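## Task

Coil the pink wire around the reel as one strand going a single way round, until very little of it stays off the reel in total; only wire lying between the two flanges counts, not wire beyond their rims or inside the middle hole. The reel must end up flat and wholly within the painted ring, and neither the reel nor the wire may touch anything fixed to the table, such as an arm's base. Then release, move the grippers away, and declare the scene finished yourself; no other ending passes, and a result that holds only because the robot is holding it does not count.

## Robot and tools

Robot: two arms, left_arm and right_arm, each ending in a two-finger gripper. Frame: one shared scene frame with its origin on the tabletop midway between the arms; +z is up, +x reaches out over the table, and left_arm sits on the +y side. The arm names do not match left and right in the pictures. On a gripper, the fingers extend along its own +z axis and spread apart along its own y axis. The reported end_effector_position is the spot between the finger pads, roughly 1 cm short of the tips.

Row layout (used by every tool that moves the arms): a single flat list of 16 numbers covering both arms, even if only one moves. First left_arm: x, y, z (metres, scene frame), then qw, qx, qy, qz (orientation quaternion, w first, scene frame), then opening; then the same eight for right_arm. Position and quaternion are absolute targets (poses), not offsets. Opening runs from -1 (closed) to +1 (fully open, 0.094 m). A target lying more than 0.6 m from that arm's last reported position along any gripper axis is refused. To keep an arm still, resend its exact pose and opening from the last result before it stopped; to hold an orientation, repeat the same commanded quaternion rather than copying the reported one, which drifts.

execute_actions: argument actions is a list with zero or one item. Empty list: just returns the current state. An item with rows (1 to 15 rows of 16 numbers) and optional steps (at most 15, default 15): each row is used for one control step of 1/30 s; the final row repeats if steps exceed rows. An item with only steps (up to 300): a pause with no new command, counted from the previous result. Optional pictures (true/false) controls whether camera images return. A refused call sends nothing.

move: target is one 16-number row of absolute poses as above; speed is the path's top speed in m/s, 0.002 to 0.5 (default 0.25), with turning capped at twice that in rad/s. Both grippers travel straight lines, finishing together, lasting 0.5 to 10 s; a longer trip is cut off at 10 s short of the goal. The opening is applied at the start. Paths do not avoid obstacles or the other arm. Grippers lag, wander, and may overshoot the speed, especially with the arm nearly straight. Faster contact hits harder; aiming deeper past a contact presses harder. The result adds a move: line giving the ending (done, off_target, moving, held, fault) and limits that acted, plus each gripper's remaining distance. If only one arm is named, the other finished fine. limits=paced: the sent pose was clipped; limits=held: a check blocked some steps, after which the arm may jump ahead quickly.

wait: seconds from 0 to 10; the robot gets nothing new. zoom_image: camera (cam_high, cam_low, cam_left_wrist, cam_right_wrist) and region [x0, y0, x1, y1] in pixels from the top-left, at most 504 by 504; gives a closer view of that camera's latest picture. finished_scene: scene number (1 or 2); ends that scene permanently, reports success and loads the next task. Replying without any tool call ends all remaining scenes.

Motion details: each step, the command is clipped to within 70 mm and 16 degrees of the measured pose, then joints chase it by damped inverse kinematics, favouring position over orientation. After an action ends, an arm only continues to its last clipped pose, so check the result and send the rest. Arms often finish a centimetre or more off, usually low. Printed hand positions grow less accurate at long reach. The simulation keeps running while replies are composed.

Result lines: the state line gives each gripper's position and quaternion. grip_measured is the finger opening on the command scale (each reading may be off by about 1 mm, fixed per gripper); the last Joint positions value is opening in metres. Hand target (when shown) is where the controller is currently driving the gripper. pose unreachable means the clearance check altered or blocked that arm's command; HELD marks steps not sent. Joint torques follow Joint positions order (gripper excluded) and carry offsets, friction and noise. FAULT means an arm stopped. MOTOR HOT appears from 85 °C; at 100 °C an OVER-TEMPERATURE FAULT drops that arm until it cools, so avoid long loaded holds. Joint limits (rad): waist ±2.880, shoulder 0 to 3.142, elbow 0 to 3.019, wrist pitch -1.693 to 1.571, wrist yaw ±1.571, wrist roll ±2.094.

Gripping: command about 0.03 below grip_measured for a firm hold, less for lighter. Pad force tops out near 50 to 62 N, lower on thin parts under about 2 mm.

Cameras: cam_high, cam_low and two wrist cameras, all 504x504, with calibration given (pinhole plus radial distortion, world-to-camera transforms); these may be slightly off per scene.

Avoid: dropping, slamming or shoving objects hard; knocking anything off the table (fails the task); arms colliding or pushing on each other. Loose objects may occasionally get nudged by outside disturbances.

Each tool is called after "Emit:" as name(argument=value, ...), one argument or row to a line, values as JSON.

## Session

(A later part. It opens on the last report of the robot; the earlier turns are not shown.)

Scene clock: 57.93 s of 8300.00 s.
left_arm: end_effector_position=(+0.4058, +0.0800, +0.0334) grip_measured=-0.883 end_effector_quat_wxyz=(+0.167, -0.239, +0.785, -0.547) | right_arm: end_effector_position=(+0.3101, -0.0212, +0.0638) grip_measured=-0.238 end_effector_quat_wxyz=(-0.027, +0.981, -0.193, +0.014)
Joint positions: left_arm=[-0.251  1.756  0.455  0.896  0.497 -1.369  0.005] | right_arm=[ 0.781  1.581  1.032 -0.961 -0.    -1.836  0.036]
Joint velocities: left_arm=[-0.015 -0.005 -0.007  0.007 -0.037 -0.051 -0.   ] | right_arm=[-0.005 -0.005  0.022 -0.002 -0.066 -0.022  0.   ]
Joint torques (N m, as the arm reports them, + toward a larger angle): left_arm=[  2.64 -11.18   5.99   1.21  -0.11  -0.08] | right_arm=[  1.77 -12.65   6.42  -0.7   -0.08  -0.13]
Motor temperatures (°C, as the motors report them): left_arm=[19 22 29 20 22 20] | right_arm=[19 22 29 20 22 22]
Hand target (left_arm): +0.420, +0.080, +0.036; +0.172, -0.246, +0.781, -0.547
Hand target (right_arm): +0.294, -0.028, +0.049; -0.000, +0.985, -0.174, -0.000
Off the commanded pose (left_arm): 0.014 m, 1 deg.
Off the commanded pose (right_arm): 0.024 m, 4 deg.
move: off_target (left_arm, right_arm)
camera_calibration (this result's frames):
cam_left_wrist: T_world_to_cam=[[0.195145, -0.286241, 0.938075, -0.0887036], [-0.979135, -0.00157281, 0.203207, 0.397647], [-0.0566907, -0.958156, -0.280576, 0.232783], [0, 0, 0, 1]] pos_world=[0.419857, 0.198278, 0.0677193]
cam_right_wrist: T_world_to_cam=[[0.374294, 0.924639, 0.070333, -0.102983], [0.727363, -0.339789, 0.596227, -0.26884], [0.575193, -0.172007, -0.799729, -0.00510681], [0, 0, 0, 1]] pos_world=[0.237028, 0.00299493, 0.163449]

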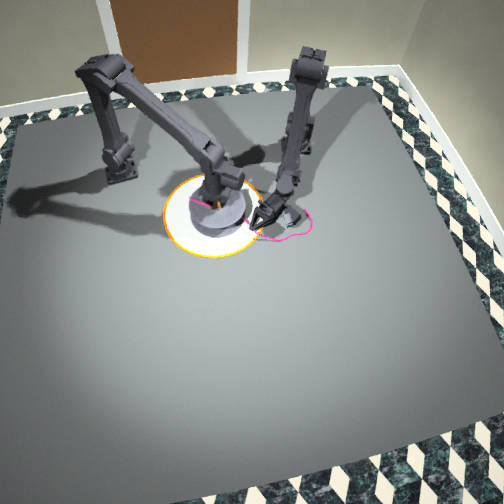

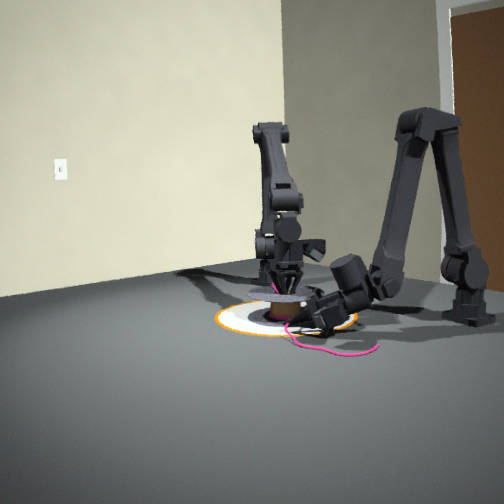

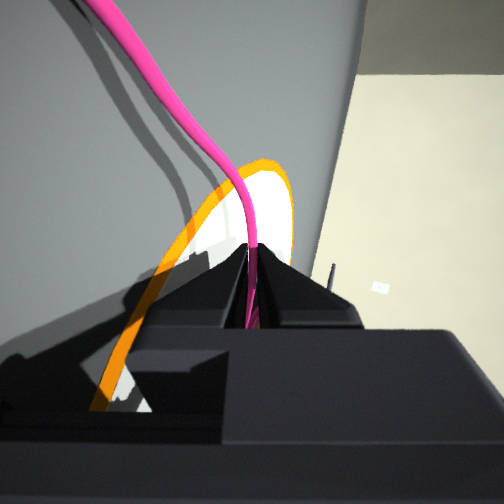

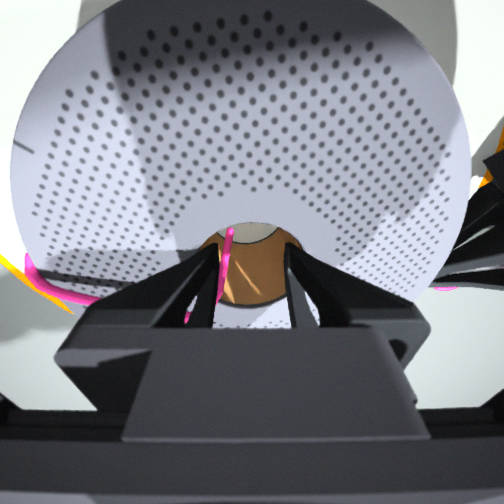

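Emit:
move(
  target=[0.42,0.08,0.035,0.172,-0.246,0.781,-0.547,-0.88,0.310,-0.018,0.125,0,-0.985,0.174,0,-0.45],
  speed=0.1,
)

Emit:
move(
  target=[0.42,0.08,0.035,0.172,-0.246,0.781,-0.547,-0.88,0.310,-0.018,0.125,0,-0.574,0.819,0,-0.45],
  speed=0.5,
)

Emit:
move(
  target=[0.42,0.08,0.035,0.172,-0.246,0.781,-0.547,-0.88,0.305,-0.02,0.10,0,0.19,0.982,0,-0.45],
  speed=0.5,
)

Scene clock: 63.20 s of 8300.00 s.
left_arm: end_effector_position=(+0.4058, +0.0801, +0.0333) grip_measured=-0.883 end_effector_quat_wxyz=(+0.167, -0.239, +0.785, -0.547) | right_arm: end_effector_position=(+0.3018, -0.0321, +0.1051) grip_measured=-0.448 end_effector_quat_wxyz=(+0.020, +0.983, -0.182, -0.010)
Joint positions: left_arm=[-0.251  1.756  0.455  0.896  0.496 -1.369  0.005] | right_arm=[ 0.781  1.557  1.126 -1.184 -0.    -1.86   0.026]
Joint velocities: left_arm=[-0.015 -0.005  0.017  0.002  0.022  0.022  0.001] | right_arm=[-0.005 -0.005  0.002 -0.002  0.007 -0.066  0.   ]
Joint torques (N m, as the arm reports them, + toward a larger angle): left_arm=[  2.35 -11.14   5.99   1.19  -0.12  -0.09] | right_arm=[  0.37 -15.55  12.54  -0.54  -0.05  -0.06]
Motor temperatures (°C, as the motors report them): left_arm=[19 22 29 20 22 20] | right_arm=[19 22 29 20 22 22]
Hand target (left_arm): +0.420, +0.080, +0.035; +0.172, -0.246, +0.781, -0.547
Hand target (right_arm): +0.309, -0.019, +0.125; -0.000, +0.985, -0.174, -0.000
Off the commanded pose (left_arm): 0.014 m, 1 deg.
Off the commanded pose (right_arm): 0.026 m, 3 deg.
After step 90, 1.27 s passed at rest.
move: off_target (left_arm, right_arm)
camera_calibration (this result's frames):
cam_left_wrist: T_world_to_cam=[[0.195185, -0.2863, 0.938049, -0.0887011], [-0.979147, -0.00194371, 0.203143, 0.397737], [-0.0563365, -0.958138, -0.280709, 0.23268], [0, 0, 0, 1]] pos_world=[0.419864, 0.198318, 0.067724]
cam_right_wrist: T_world_to_cam=[[0.353182, 0.935048, -0.0307889, -0.0753402], [0.772191, -0.272773, 0.573861, -0.300072], [0.528189, -0.226452, -0.818374, 0.0452153], [0, 0, 0, 1]] pos_world=[0.234439, -0.00116568, 0.206883]

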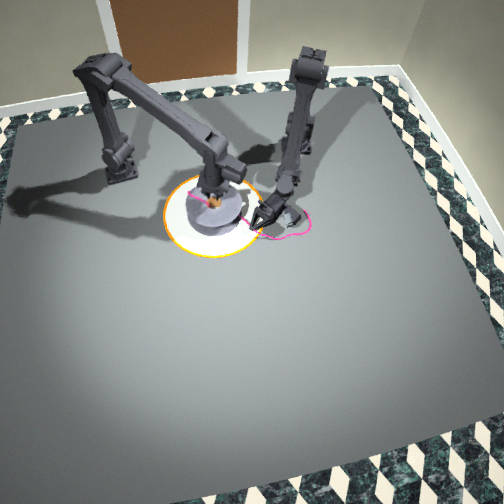

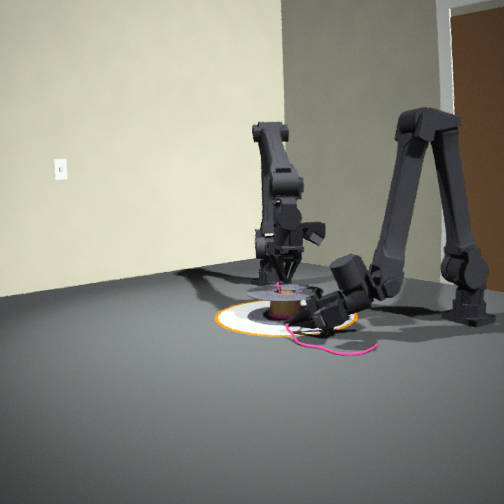

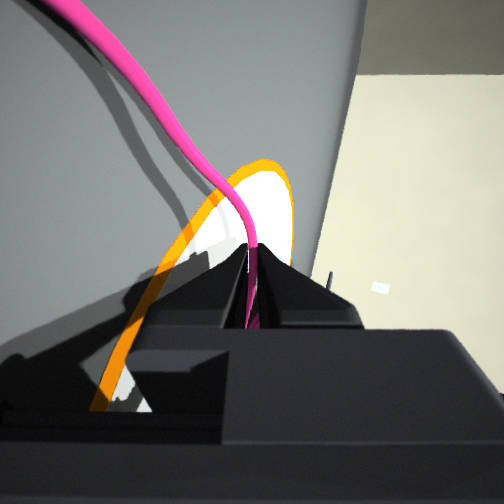

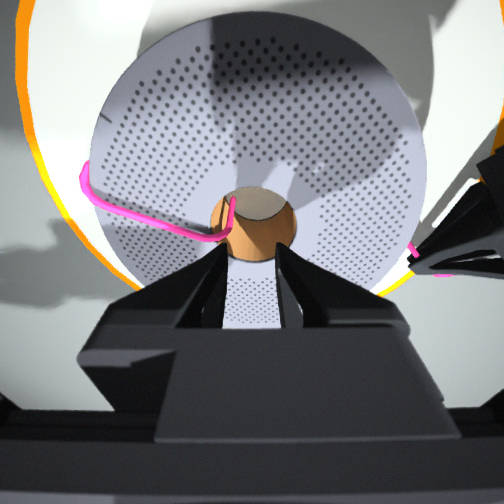

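Scene clock: 65.50 s of 8300.00 s.
left_arm: end_effector_position=(+0.4058, +0.0801, +0.0333) grip_measured=-0.883 end_effector_quat_wxyz=(+0.167, -0.239, +0.785, -0.547) | right_arm: end_effector_position=(+0.3014, -0.0319, +0.1051) grip_measured=-0.448 end_effector_quat_wxyz=(-0.021, -0.577, +0.816, -0.005)
Joint positions: left_arm=[-0.251  1.756  0.455  0.896  0.496 -1.369  0.005] | right_arm=[ 0.781  1.557  1.126 -1.184 -0.003 -0.315  0.026]
Joint velocities: left_arm=[-0.005 -0.005 -0.002 -0.002 -0.007 -0.066 -0.   ] | right_arm=[-0.015  0.005  0.002 -0.012  0.037 -0.022 -0.001]
Joint torques (N m, as the arm reports them, + toward a larger angle): left_arm=[  2.39 -11.22   6.     1.2   -0.12  -0.09] | right_arm=[  0.34 -15.45  12.66  -0.45   0.11   0.13]
Motor temperatures (°C, as the motors report them): left_arm=[19 22 29 20 22 20] | right_arm=[19 22 29 20 22 22]
Hand target (left_arm): +0.420, +0.080, +0.035; +0.172, -0.246, +0.781, -0.547
Hand target (right_arm): +0.310, -0.019, +0.125; +0.000, -0.574, +0.819, +0.000
Off the commanded pose (left_arm): 0.014 m, 1 deg.
Off the commanded pose (right_arm): 0.026 m, 3 deg.
move: off_target (left_arm, right_arm)
camera_calibration (this result's frames):
cam_left_wrist: T_world_to_cam=[[0.195185, -0.2863, 0.938049, -0.0887011], [-0.979147, -0.00194371, 0.203143, 0.397737], [-0.0563365, -0.958138, -0.280709, 0.23268], [0, 0, 0, 1]] pos_world=[0.419864, 0.198318, 0.067724]
cam_right_wrist: T_world_to_cam=[[0.944271, -0.32913, -0.00511125, -0.296603], [-0.255999, -0.744042, 0.617143, -0.00937606], [-0.206923, -0.581441, -0.786835, 0.252414], [0, 0, 0, 1]] pos_world=[0.329904, 0.0421665, 0.202878]

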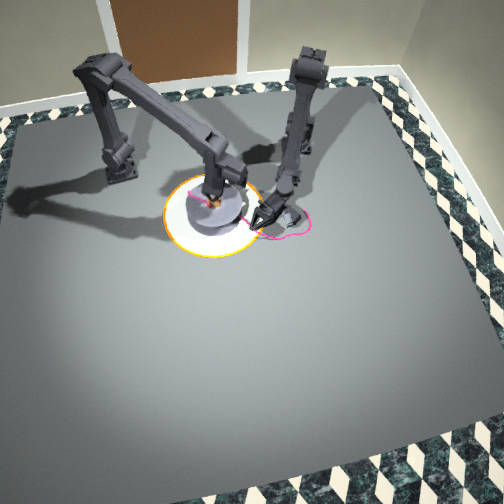

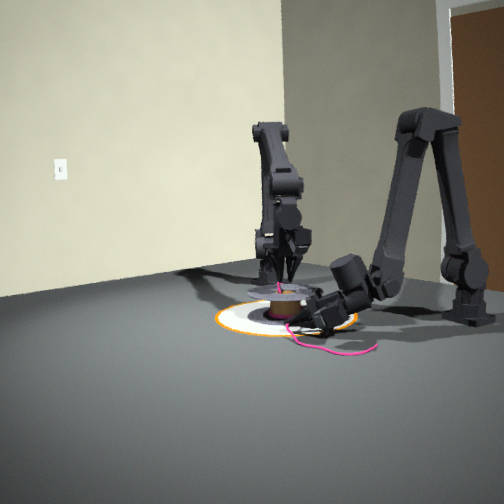

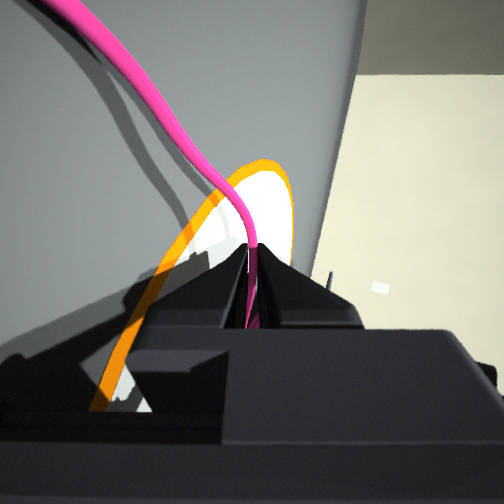

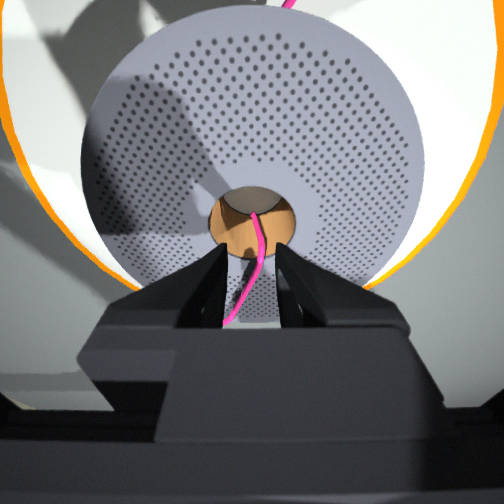

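Scene clock: 67.87 s of 8300.00 s.
left_arm: end_effector_position=(+0.4058, +0.0801, +0.0333) grip_measured=-0.883 end_effector_quat_wxyz=(+0.167, -0.239, +0.785, -0.547) | right_arm: end_effector_position=(+0.3080, -0.0235, +0.1048) grip_measured=-0.448 end_effector_quat_wxyz=(-0.001, +0.189, +0.982, +0.000)
Joint positions: left_arm=[-0.251  1.756  0.455  0.896  0.496 -1.369  0.005] | right_arm=[ 0.781  1.557  1.126 -1.141 -0.002  1.296  0.026]
Joint velocities: left_arm=[ 0.005 -0.005 -0.002  0.002  0.037  0.022  0.   ] | right_arm=[-0.005  0.015 -0.002 -0.017 -0.007  0.022 -0.003]
Joint torques (N m, as the arm reports them, + toward a larger angle): left_arm=[  2.37 -11.18   5.99   1.19  -0.12  -0.09] | right_arm=[  0.95 -13.99   8.1    0.51   0.23   0.14]
Motor temperatures (°C, as the motors report them): left_arm=[19 22 29 20 22 20] | right_arm=[19 22 29 20 22 22]
Hand target (left_arm): +0.420, +0.080, +0.035; +0.172, -0.246, +0.781, -0.547
Hand target (right_arm): +0.305, -0.020, +0.100; +0.000, +0.190, +0.982, -0.000
Off the commanded pose (left_arm): 0.014 m, 1 deg.
Off the commanded pose (right_arm): 0.007 m, 0 deg.
move: off_target (left_arm)
camera_calibration (this result's frames):
cam_left_wrist: T_world_to_cam=[[0.195185, -0.2863, 0.938049, -0.0887011], [-0.979147, -0.00194371, 0.203143, 0.397737], [-0.0563365, -0.958138, -0.280709, 0.23268], [0, 0, 0, 1]] pos_world=[0.419864, 0.198318, 0.067724]
cam_right_wrist: T_world_to_cam=[[-0.367166, -0.930084, 0.0114765, 0.0879335], [-0.751113, 0.303747, 0.586146, 0.179034], [-0.548651, 0.206593, -0.810124, 0.384644], [0, 0, 0, 1]] pos_world=[0.377796, -0.0520601, 0.205661]

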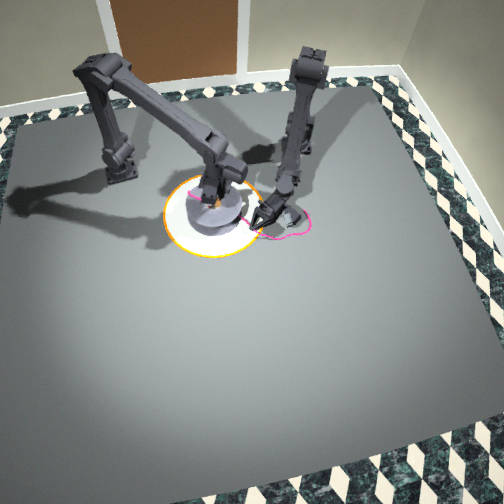

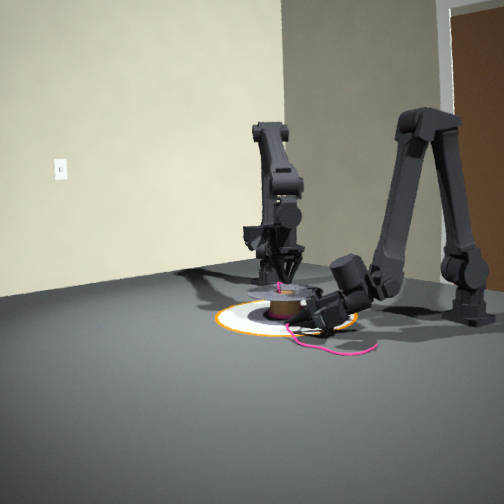

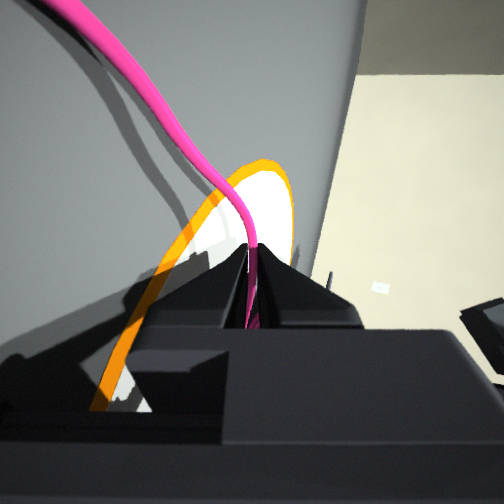

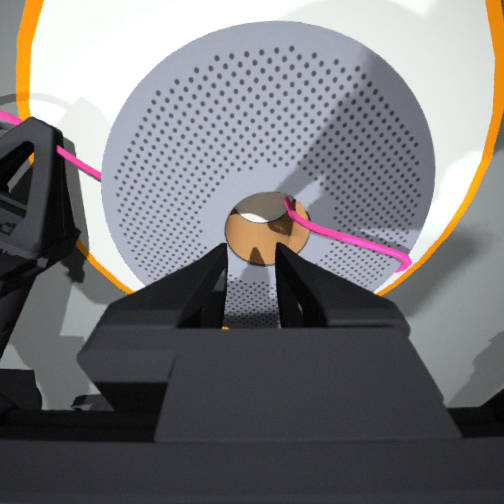

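Emit:
move(
  target=[0.42,0.08,0.035,0.172,-0.246,0.781,-0.547,-0.88,0.292,-0.034,0.095,0,0.5,0.866,0,-1],
  speed=0.2,
)

Emit:
move(
  target=[0.42,0.08,0.035,0.172,-0.246,0.781,-0.547,-0.88,0.294,-0.030,0.048,0,0.5,0.866,0,-1],
  speed=0.07,
)

Emit:
move(
  target=[0.42,0.08,0.035,0.172,-0.246,0.781,-0.547,-0.88,0.294,-0.030,0.048,0,0.5,0.866,0,-0.23],
  speed=0.07,
)

Emit:
move(
  target=[0.42,0.08,0.035,0.172,-0.246,0.781,-0.547,-0.88,0.294,-0.030,0.048,0,-0.423,0.906,0,-0.23],
  speed=0.3,
)

Scene clock: 73.43 s of 8300.00 s.
left_arm: end_effector_position=(+0.4058, +0.0801, +0.0333) grip_measured=-0.883 end_effector_quat_wxyz=(+0.167, -0.239, +0.785, -0.547) | right_arm: end_effector_position=(+0.2974, -0.0370, +0.0905) grip_measured=-0.996 end_effector_quat_wxyz=(-0.002, +0.501, +0.865, -0.011)
Joint positions: left_arm=[-0.251  1.756  0.455  0.896  0.496 -1.369  0.005] | right_arm=[ 0.782  1.545  1.071 -1.119 -0.002  1.966  0.   ]
Joint velocities: left_arm=[ 0.005 -0.005 -0.002  0.012  0.007  0.022  0.001] | right_arm=[ 0.015 -0.005 -0.002  0.002  0.022  0.022 -0.001]
Joint torques (N m, as the arm reports them, + toward a larger angle): left_arm=[  2.34 -11.21   5.99   1.19  -0.12  -0.08] | right_arm=[  1.44 -15.8    7.25   0.38   0.18   0.15]
Motor temperatures (°C, as the motors report them): left_arm=[19 22 29 20 22 20] | right_arm=[19 22 29 20 22 22]
Hand target (left_arm): +0.420, +0.080, +0.035; +0.172, -0.246, +0.781, -0.547
Hand target (right_arm): +0.292, -0.034, +0.095; -0.000, +0.500, +0.866, -0.000
Off the commanded pose (left_arm): 0.014 m, 1 deg.
Off the commanded pose (right_arm): 0.008 m, 1 deg.
After step 90, 0.37 s passed at rest.
move: off_target (left_arm)
camera_calibration (this result's frames):
cam_left_wrist: T_world_to_cam=[[0.195185, -0.2863, 0.938049, -0.0887011], [-0.979147, -0.00194371, 0.203143, 0.397737], [-0.0563365, -0.958138, -0.280709, 0.23268], [0, 0, 0, 1]] pos_world=[0.419864, 0.198318, 0.067724]
cam_right_wrist: T_world_to_cam=[[-0.864979, -0.500712, 0.0331558, 0.233674], [-0.391918, 0.715345, 0.578517, 0.0926856], [-0.313388, 0.487411, -0.814996, 0.310913], [0, 0, 0, 1]] pos_world=[0.335885, -0.100841, 0.192025]

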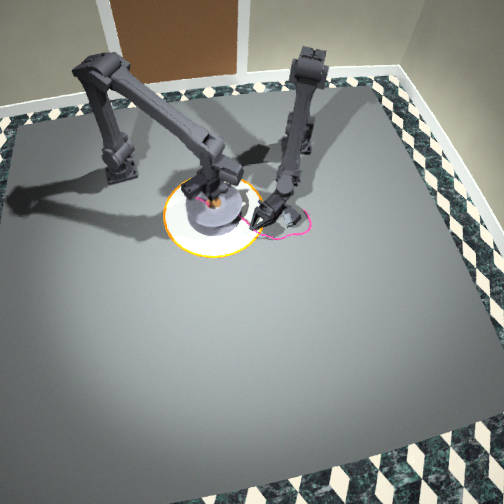

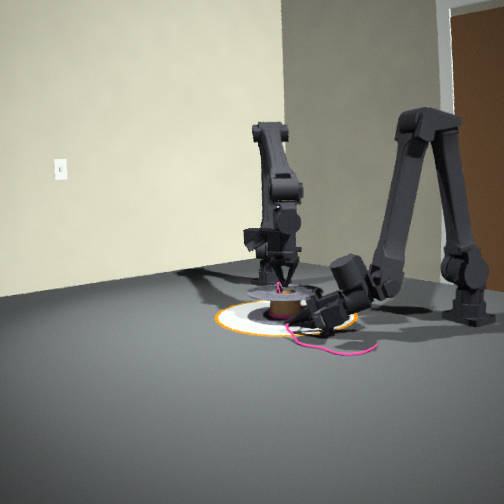

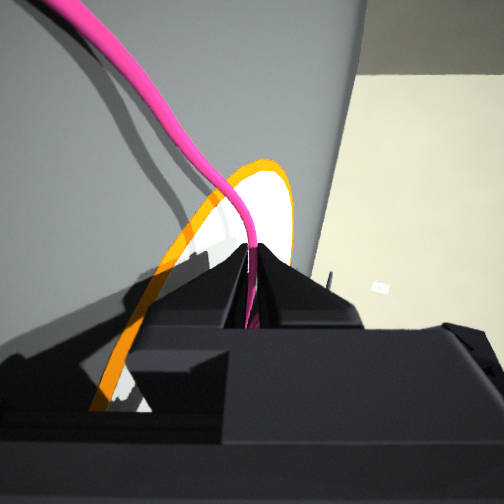

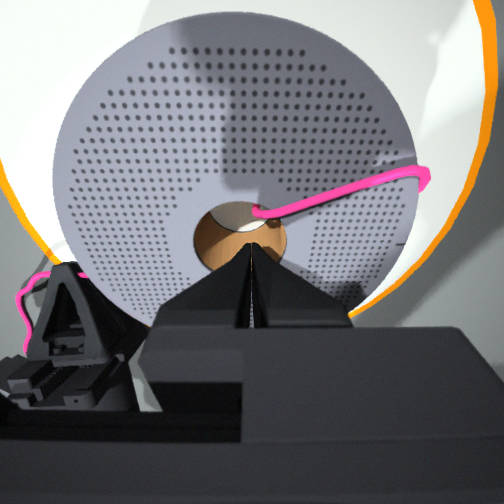

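Scene clock: 74.40 s of 8300.00 s.
left_arm: end_effector_position=(+0.4058, +0.0801, +0.0333) grip_measured=-0.883 end_effector_quat_wxyz=(+0.167, -0.239, +0.785, -0.547) | right_arm: end_effector_position=(+0.3003, -0.0322, +0.0572) grip_measured=-0.996 end_effector_quat_wxyz=(-0.000, +0.502, +0.865, +0.006)
Joint positions: left_arm=[-0.251  1.756  0.455  0.896  0.496 -1.369  0.005] | right_arm=[ 0.783  1.584  1.017 -0.992 -0.002  1.97   0.   ]
Joint velocities: left_arm=[-0.015  0.005  0.007  0.007  0.022  0.022 -0.001] | right_arm=[ 0.005 -0.005  0.007 -0.017 -0.037  0.007 -0.   ]
Joint torques (N m, as the arm reports them, + toward a larger angle): left_arm=[  2.41 -11.18   6.01   1.19  -0.12  -0.09] | right_arm=[  1.39 -12.78   7.2    0.49   0.21   0.16]
Motor temperatures (°C, as the motors report them): left_arm=[19 22 29 20 22 20] | right_arm=[19 22 29 20 22 22]
Hand target (left_arm): +0.420, +0.080, +0.035; +0.172, -0.246, +0.781, -0.547
Hand target (right_arm): +0.294, -0.030, +0.048; +0.000, +0.500, +0.866, -0.000
Off the commanded pose (left_arm): 0.014 m, 1 deg.
Off the commanded pose (right_arm): 0.011 m, 1 deg.
move: off_target (left_arm, right_arm)
camera_calibration (this result's frames):
cam_left_wrist: T_world_to_cam=[[0.195185, -0.2863, 0.938049, -0.0887011], [-0.979147, -0.00194371, 0.203143, 0.397737], [-0.0563365, -0.958138, -0.280709, 0.23268], [0, 0, 0, 1]] pos_world=[0.419864, 0.198318, 0.067724]
cam_right_wrist: T_world_to_cam=[[-0.866485, -0.499201, 0.00144824, 0.242003], [-0.402501, 0.700349, 0.589496, 0.111712], [-0.295291, 0.510206, -0.80777, 0.277207], [0, 0, 0, 1]] pos_world=[0.336513, -0.0988623, 0.157715]

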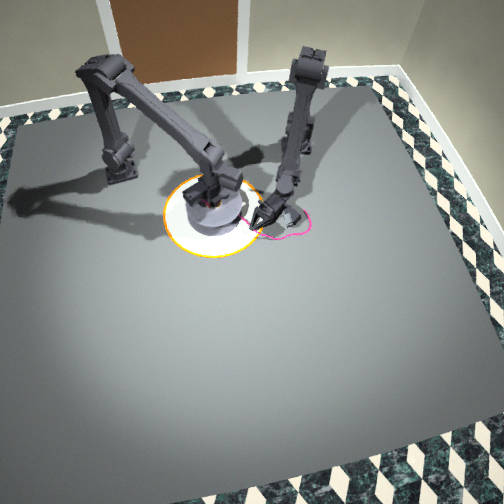

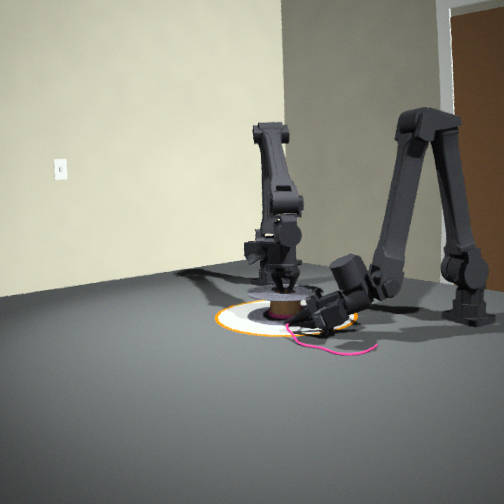

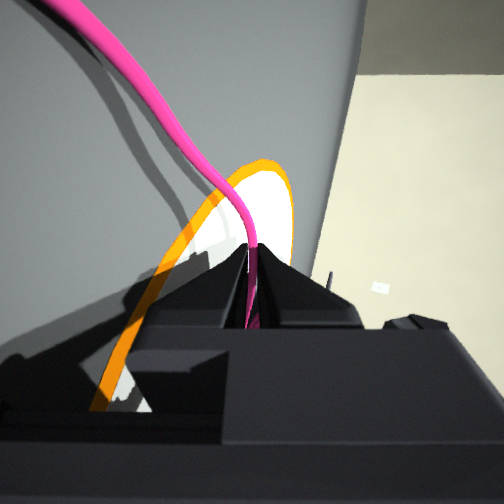

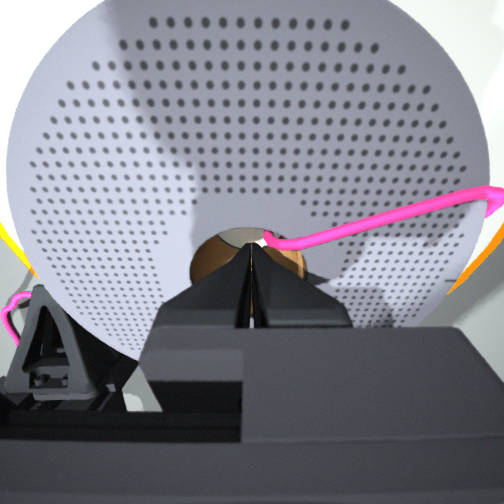

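Scene clock: 75.10 s of 8300.00 s.
left_arm: end_effector_position=(+0.4058, +0.0801, +0.0333) grip_measured=-0.883 end_effector_quat_wxyz=(+0.167, -0.239, +0.785, -0.547) | right_arm: end_effector_position=(+0.3004, -0.0322, +0.0583) grip_measured=-0.298 end_effector_quat_wxyz=(+0.000, +0.502, +0.865, +0.007)
Joint positions: left_arm=[-0.251  1.756  0.455  0.896  0.496 -1.369  0.005] | right_arm=[ 0.783  1.581  1.017 -0.993 -0.002  1.97   0.033]
Joint velocities: left_arm=[ 0.005  0.005 -0.017 -0.002 -0.037 -0.022 -0.   ] | right_arm=[ 0.005 -0.024 -0.002  0.002  0.007  0.022  0.   ]
Joint torques (N m, as the arm reports them, + toward a larger angle): left_arm=[  2.32 -11.22   6.01   1.18  -0.12  -0.09] | right_arm=[  1.38 -12.75   7.08   0.49   0.17   0.16]
Motor temperatures (°C, as the motors report them): left_arm=[19 22 29 20 22 20] | right_arm=[19 22 29 20 22 22]
Hand target (left_arm): +0.420, +0.080, +0.035; +0.172, -0.246, +0.781, -0.547
Hand target (right_arm): +0.294, -0.030, +0.048; -0.000, +0.500, +0.866, +0.000
Off the commanded pose (left_arm): 0.014 m, 1 deg.
Off the commanded pose (right_arm): 0.012 m, 1 deg.
move: off_target (left_arm, right_arm)
camera_calibration (this result's frames):
cam_left_wrist: T_world_to_cam=[[0.195185, -0.2863, 0.938049, -0.0887011], [-0.979147, -0.00194371, 0.203143, 0.397737], [-0.0563365, -0.958138, -0.280709, 0.23268], [0, 0, 0, 1]] pos_world=[0.419864, 0.198318, 0.067724]
cam_right_wrist: T_world_to_cam=[[-0.866678, -0.498867, -0.00080855, 0.24232], [-0.403227, 0.699567, 0.589927, 0.111272], [-0.293729, 0.511603, -0.807456, 0.277635], [0, 0, 0, 1]] pos_world=[0.33643, -0.0989957, 0.158731]

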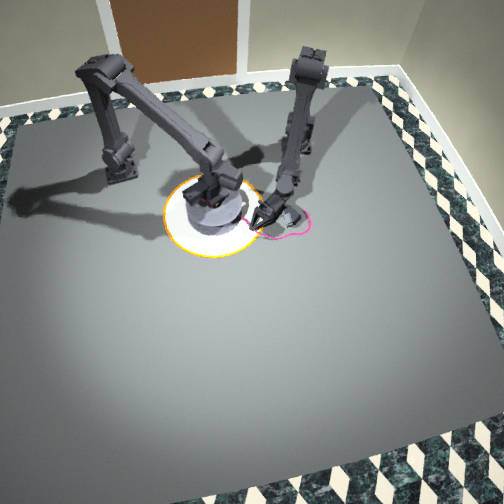

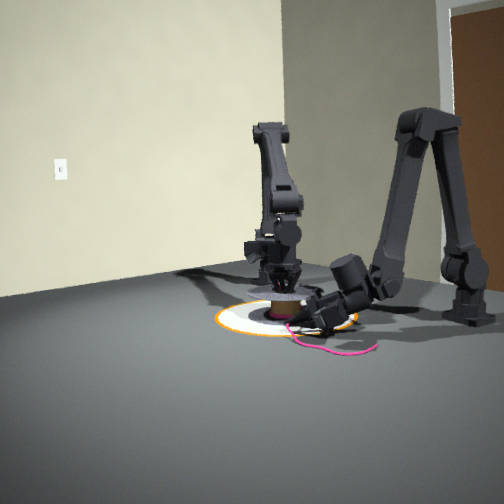

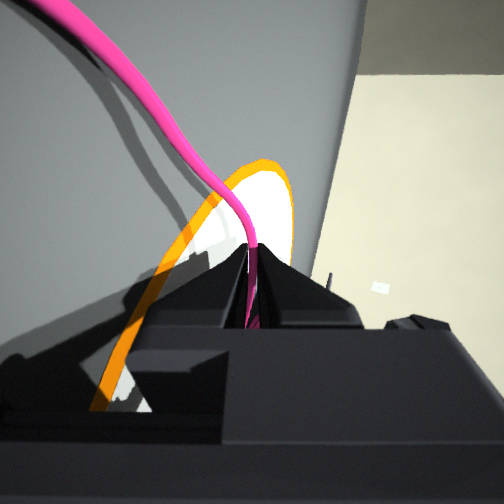

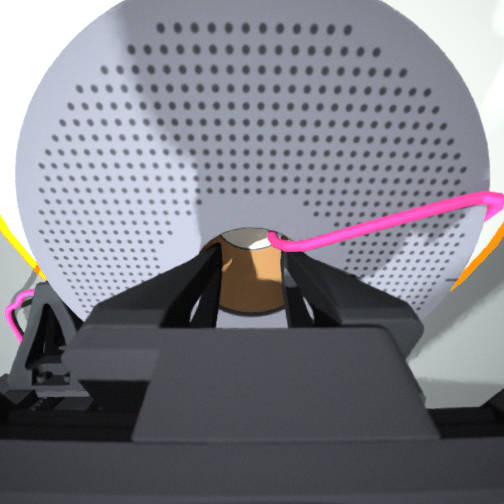

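Scene clock: 78.90 s of 8300.00 s.
left_arm: end_effector_position=(+0.4058, +0.0801, +0.0333) grip_measured=-0.883 end_effector_quat_wxyz=(+0.167, -0.239, +0.785, -0.547) | right_arm: end_effector_position=(+0.3003, -0.0317, +0.0583) grip_measured=-0.292 end_effector_quat_wxyz=(+0.006, -0.405, +0.914, +0.005)
Joint positions: left_arm=[-0.251  1.756  0.455  0.896  0.496 -1.369  0.005] | right_arm=[ 0.783  1.581  1.017 -0.991 -0.003  0.084  0.033]
Joint velocities: left_arm=[-0.005 -0.015 -0.007  0.027 -0.037 -0.037  0.   ] | right_arm=[ 0.005  0.005  0.002  0.007  0.022 -0.066 -0.001]
Joint torques (N m, as the arm reports them, + toward a larger angle): left_arm=[  2.35 -11.19   6.     1.2   -0.12  -0.08] | right_arm=[  1.38 -12.89   7.21   0.56   0.18  -0.18]
Motor temperatures (°C, as the motors report them): left_arm=[19 22 29 20 22 20] | right_arm=[19 22 29 20 22 22]
Hand target (left_arm): +0.420, +0.080, +0.035; +0.172, -0.246, +0.781, -0.547
Hand target (right_arm): +0.294, -0.030, +0.048; -0.000, -0.423, +0.906, -0.000
Off the commanded pose (left_arm): 0.014 m, 1 deg.
Off the commanded pose (right_arm): 0.012 m, 2 deg.
move: off_target (left_arm, right_arm)
camera_calibration (this result's frames):
cam_left_wrist: T_world_to_cam=[[0.195185, -0.2863, 0.938049, -0.0887011], [-0.979147, -0.00194371, 0.203143, 0.397737], [-0.0563365, -0.958138, -0.280709, 0.23268], [0, 0, 0, 1]] pos_world=[0.419864, 0.198318, 0.067724]
cam_right_wrist: T_world_to_cam=[[0.743118, -0.669128, 0.00661066, -0.246843], [-0.551368, -0.606678, 0.572656, 0.114981], [-0.37917, -0.429196, -0.819769, 0.273918], [0, 0, 0, 1]] pos_world=[0.350692, 0.0221514, 0.160336]

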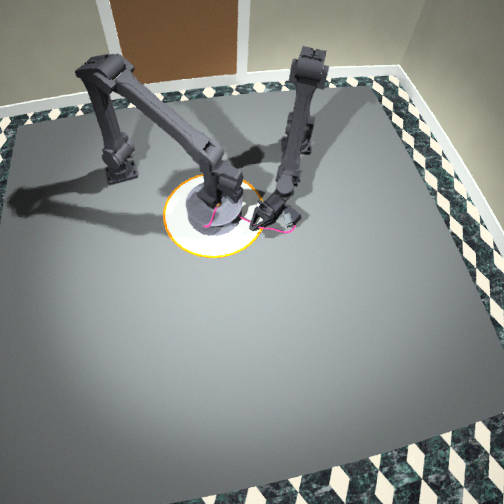

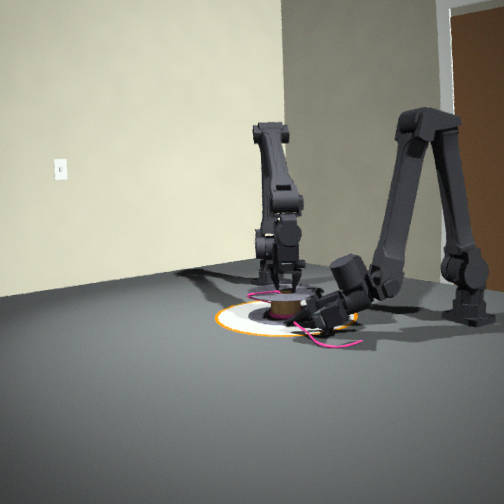

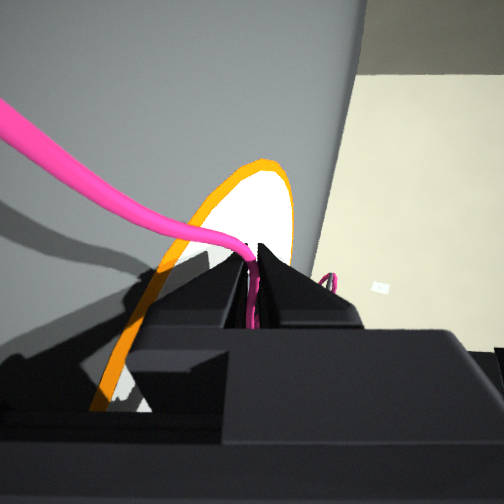

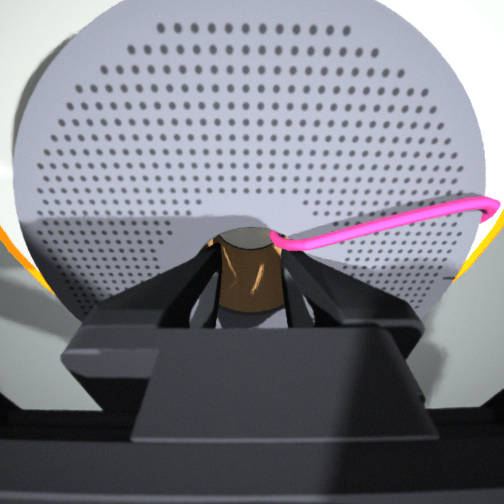

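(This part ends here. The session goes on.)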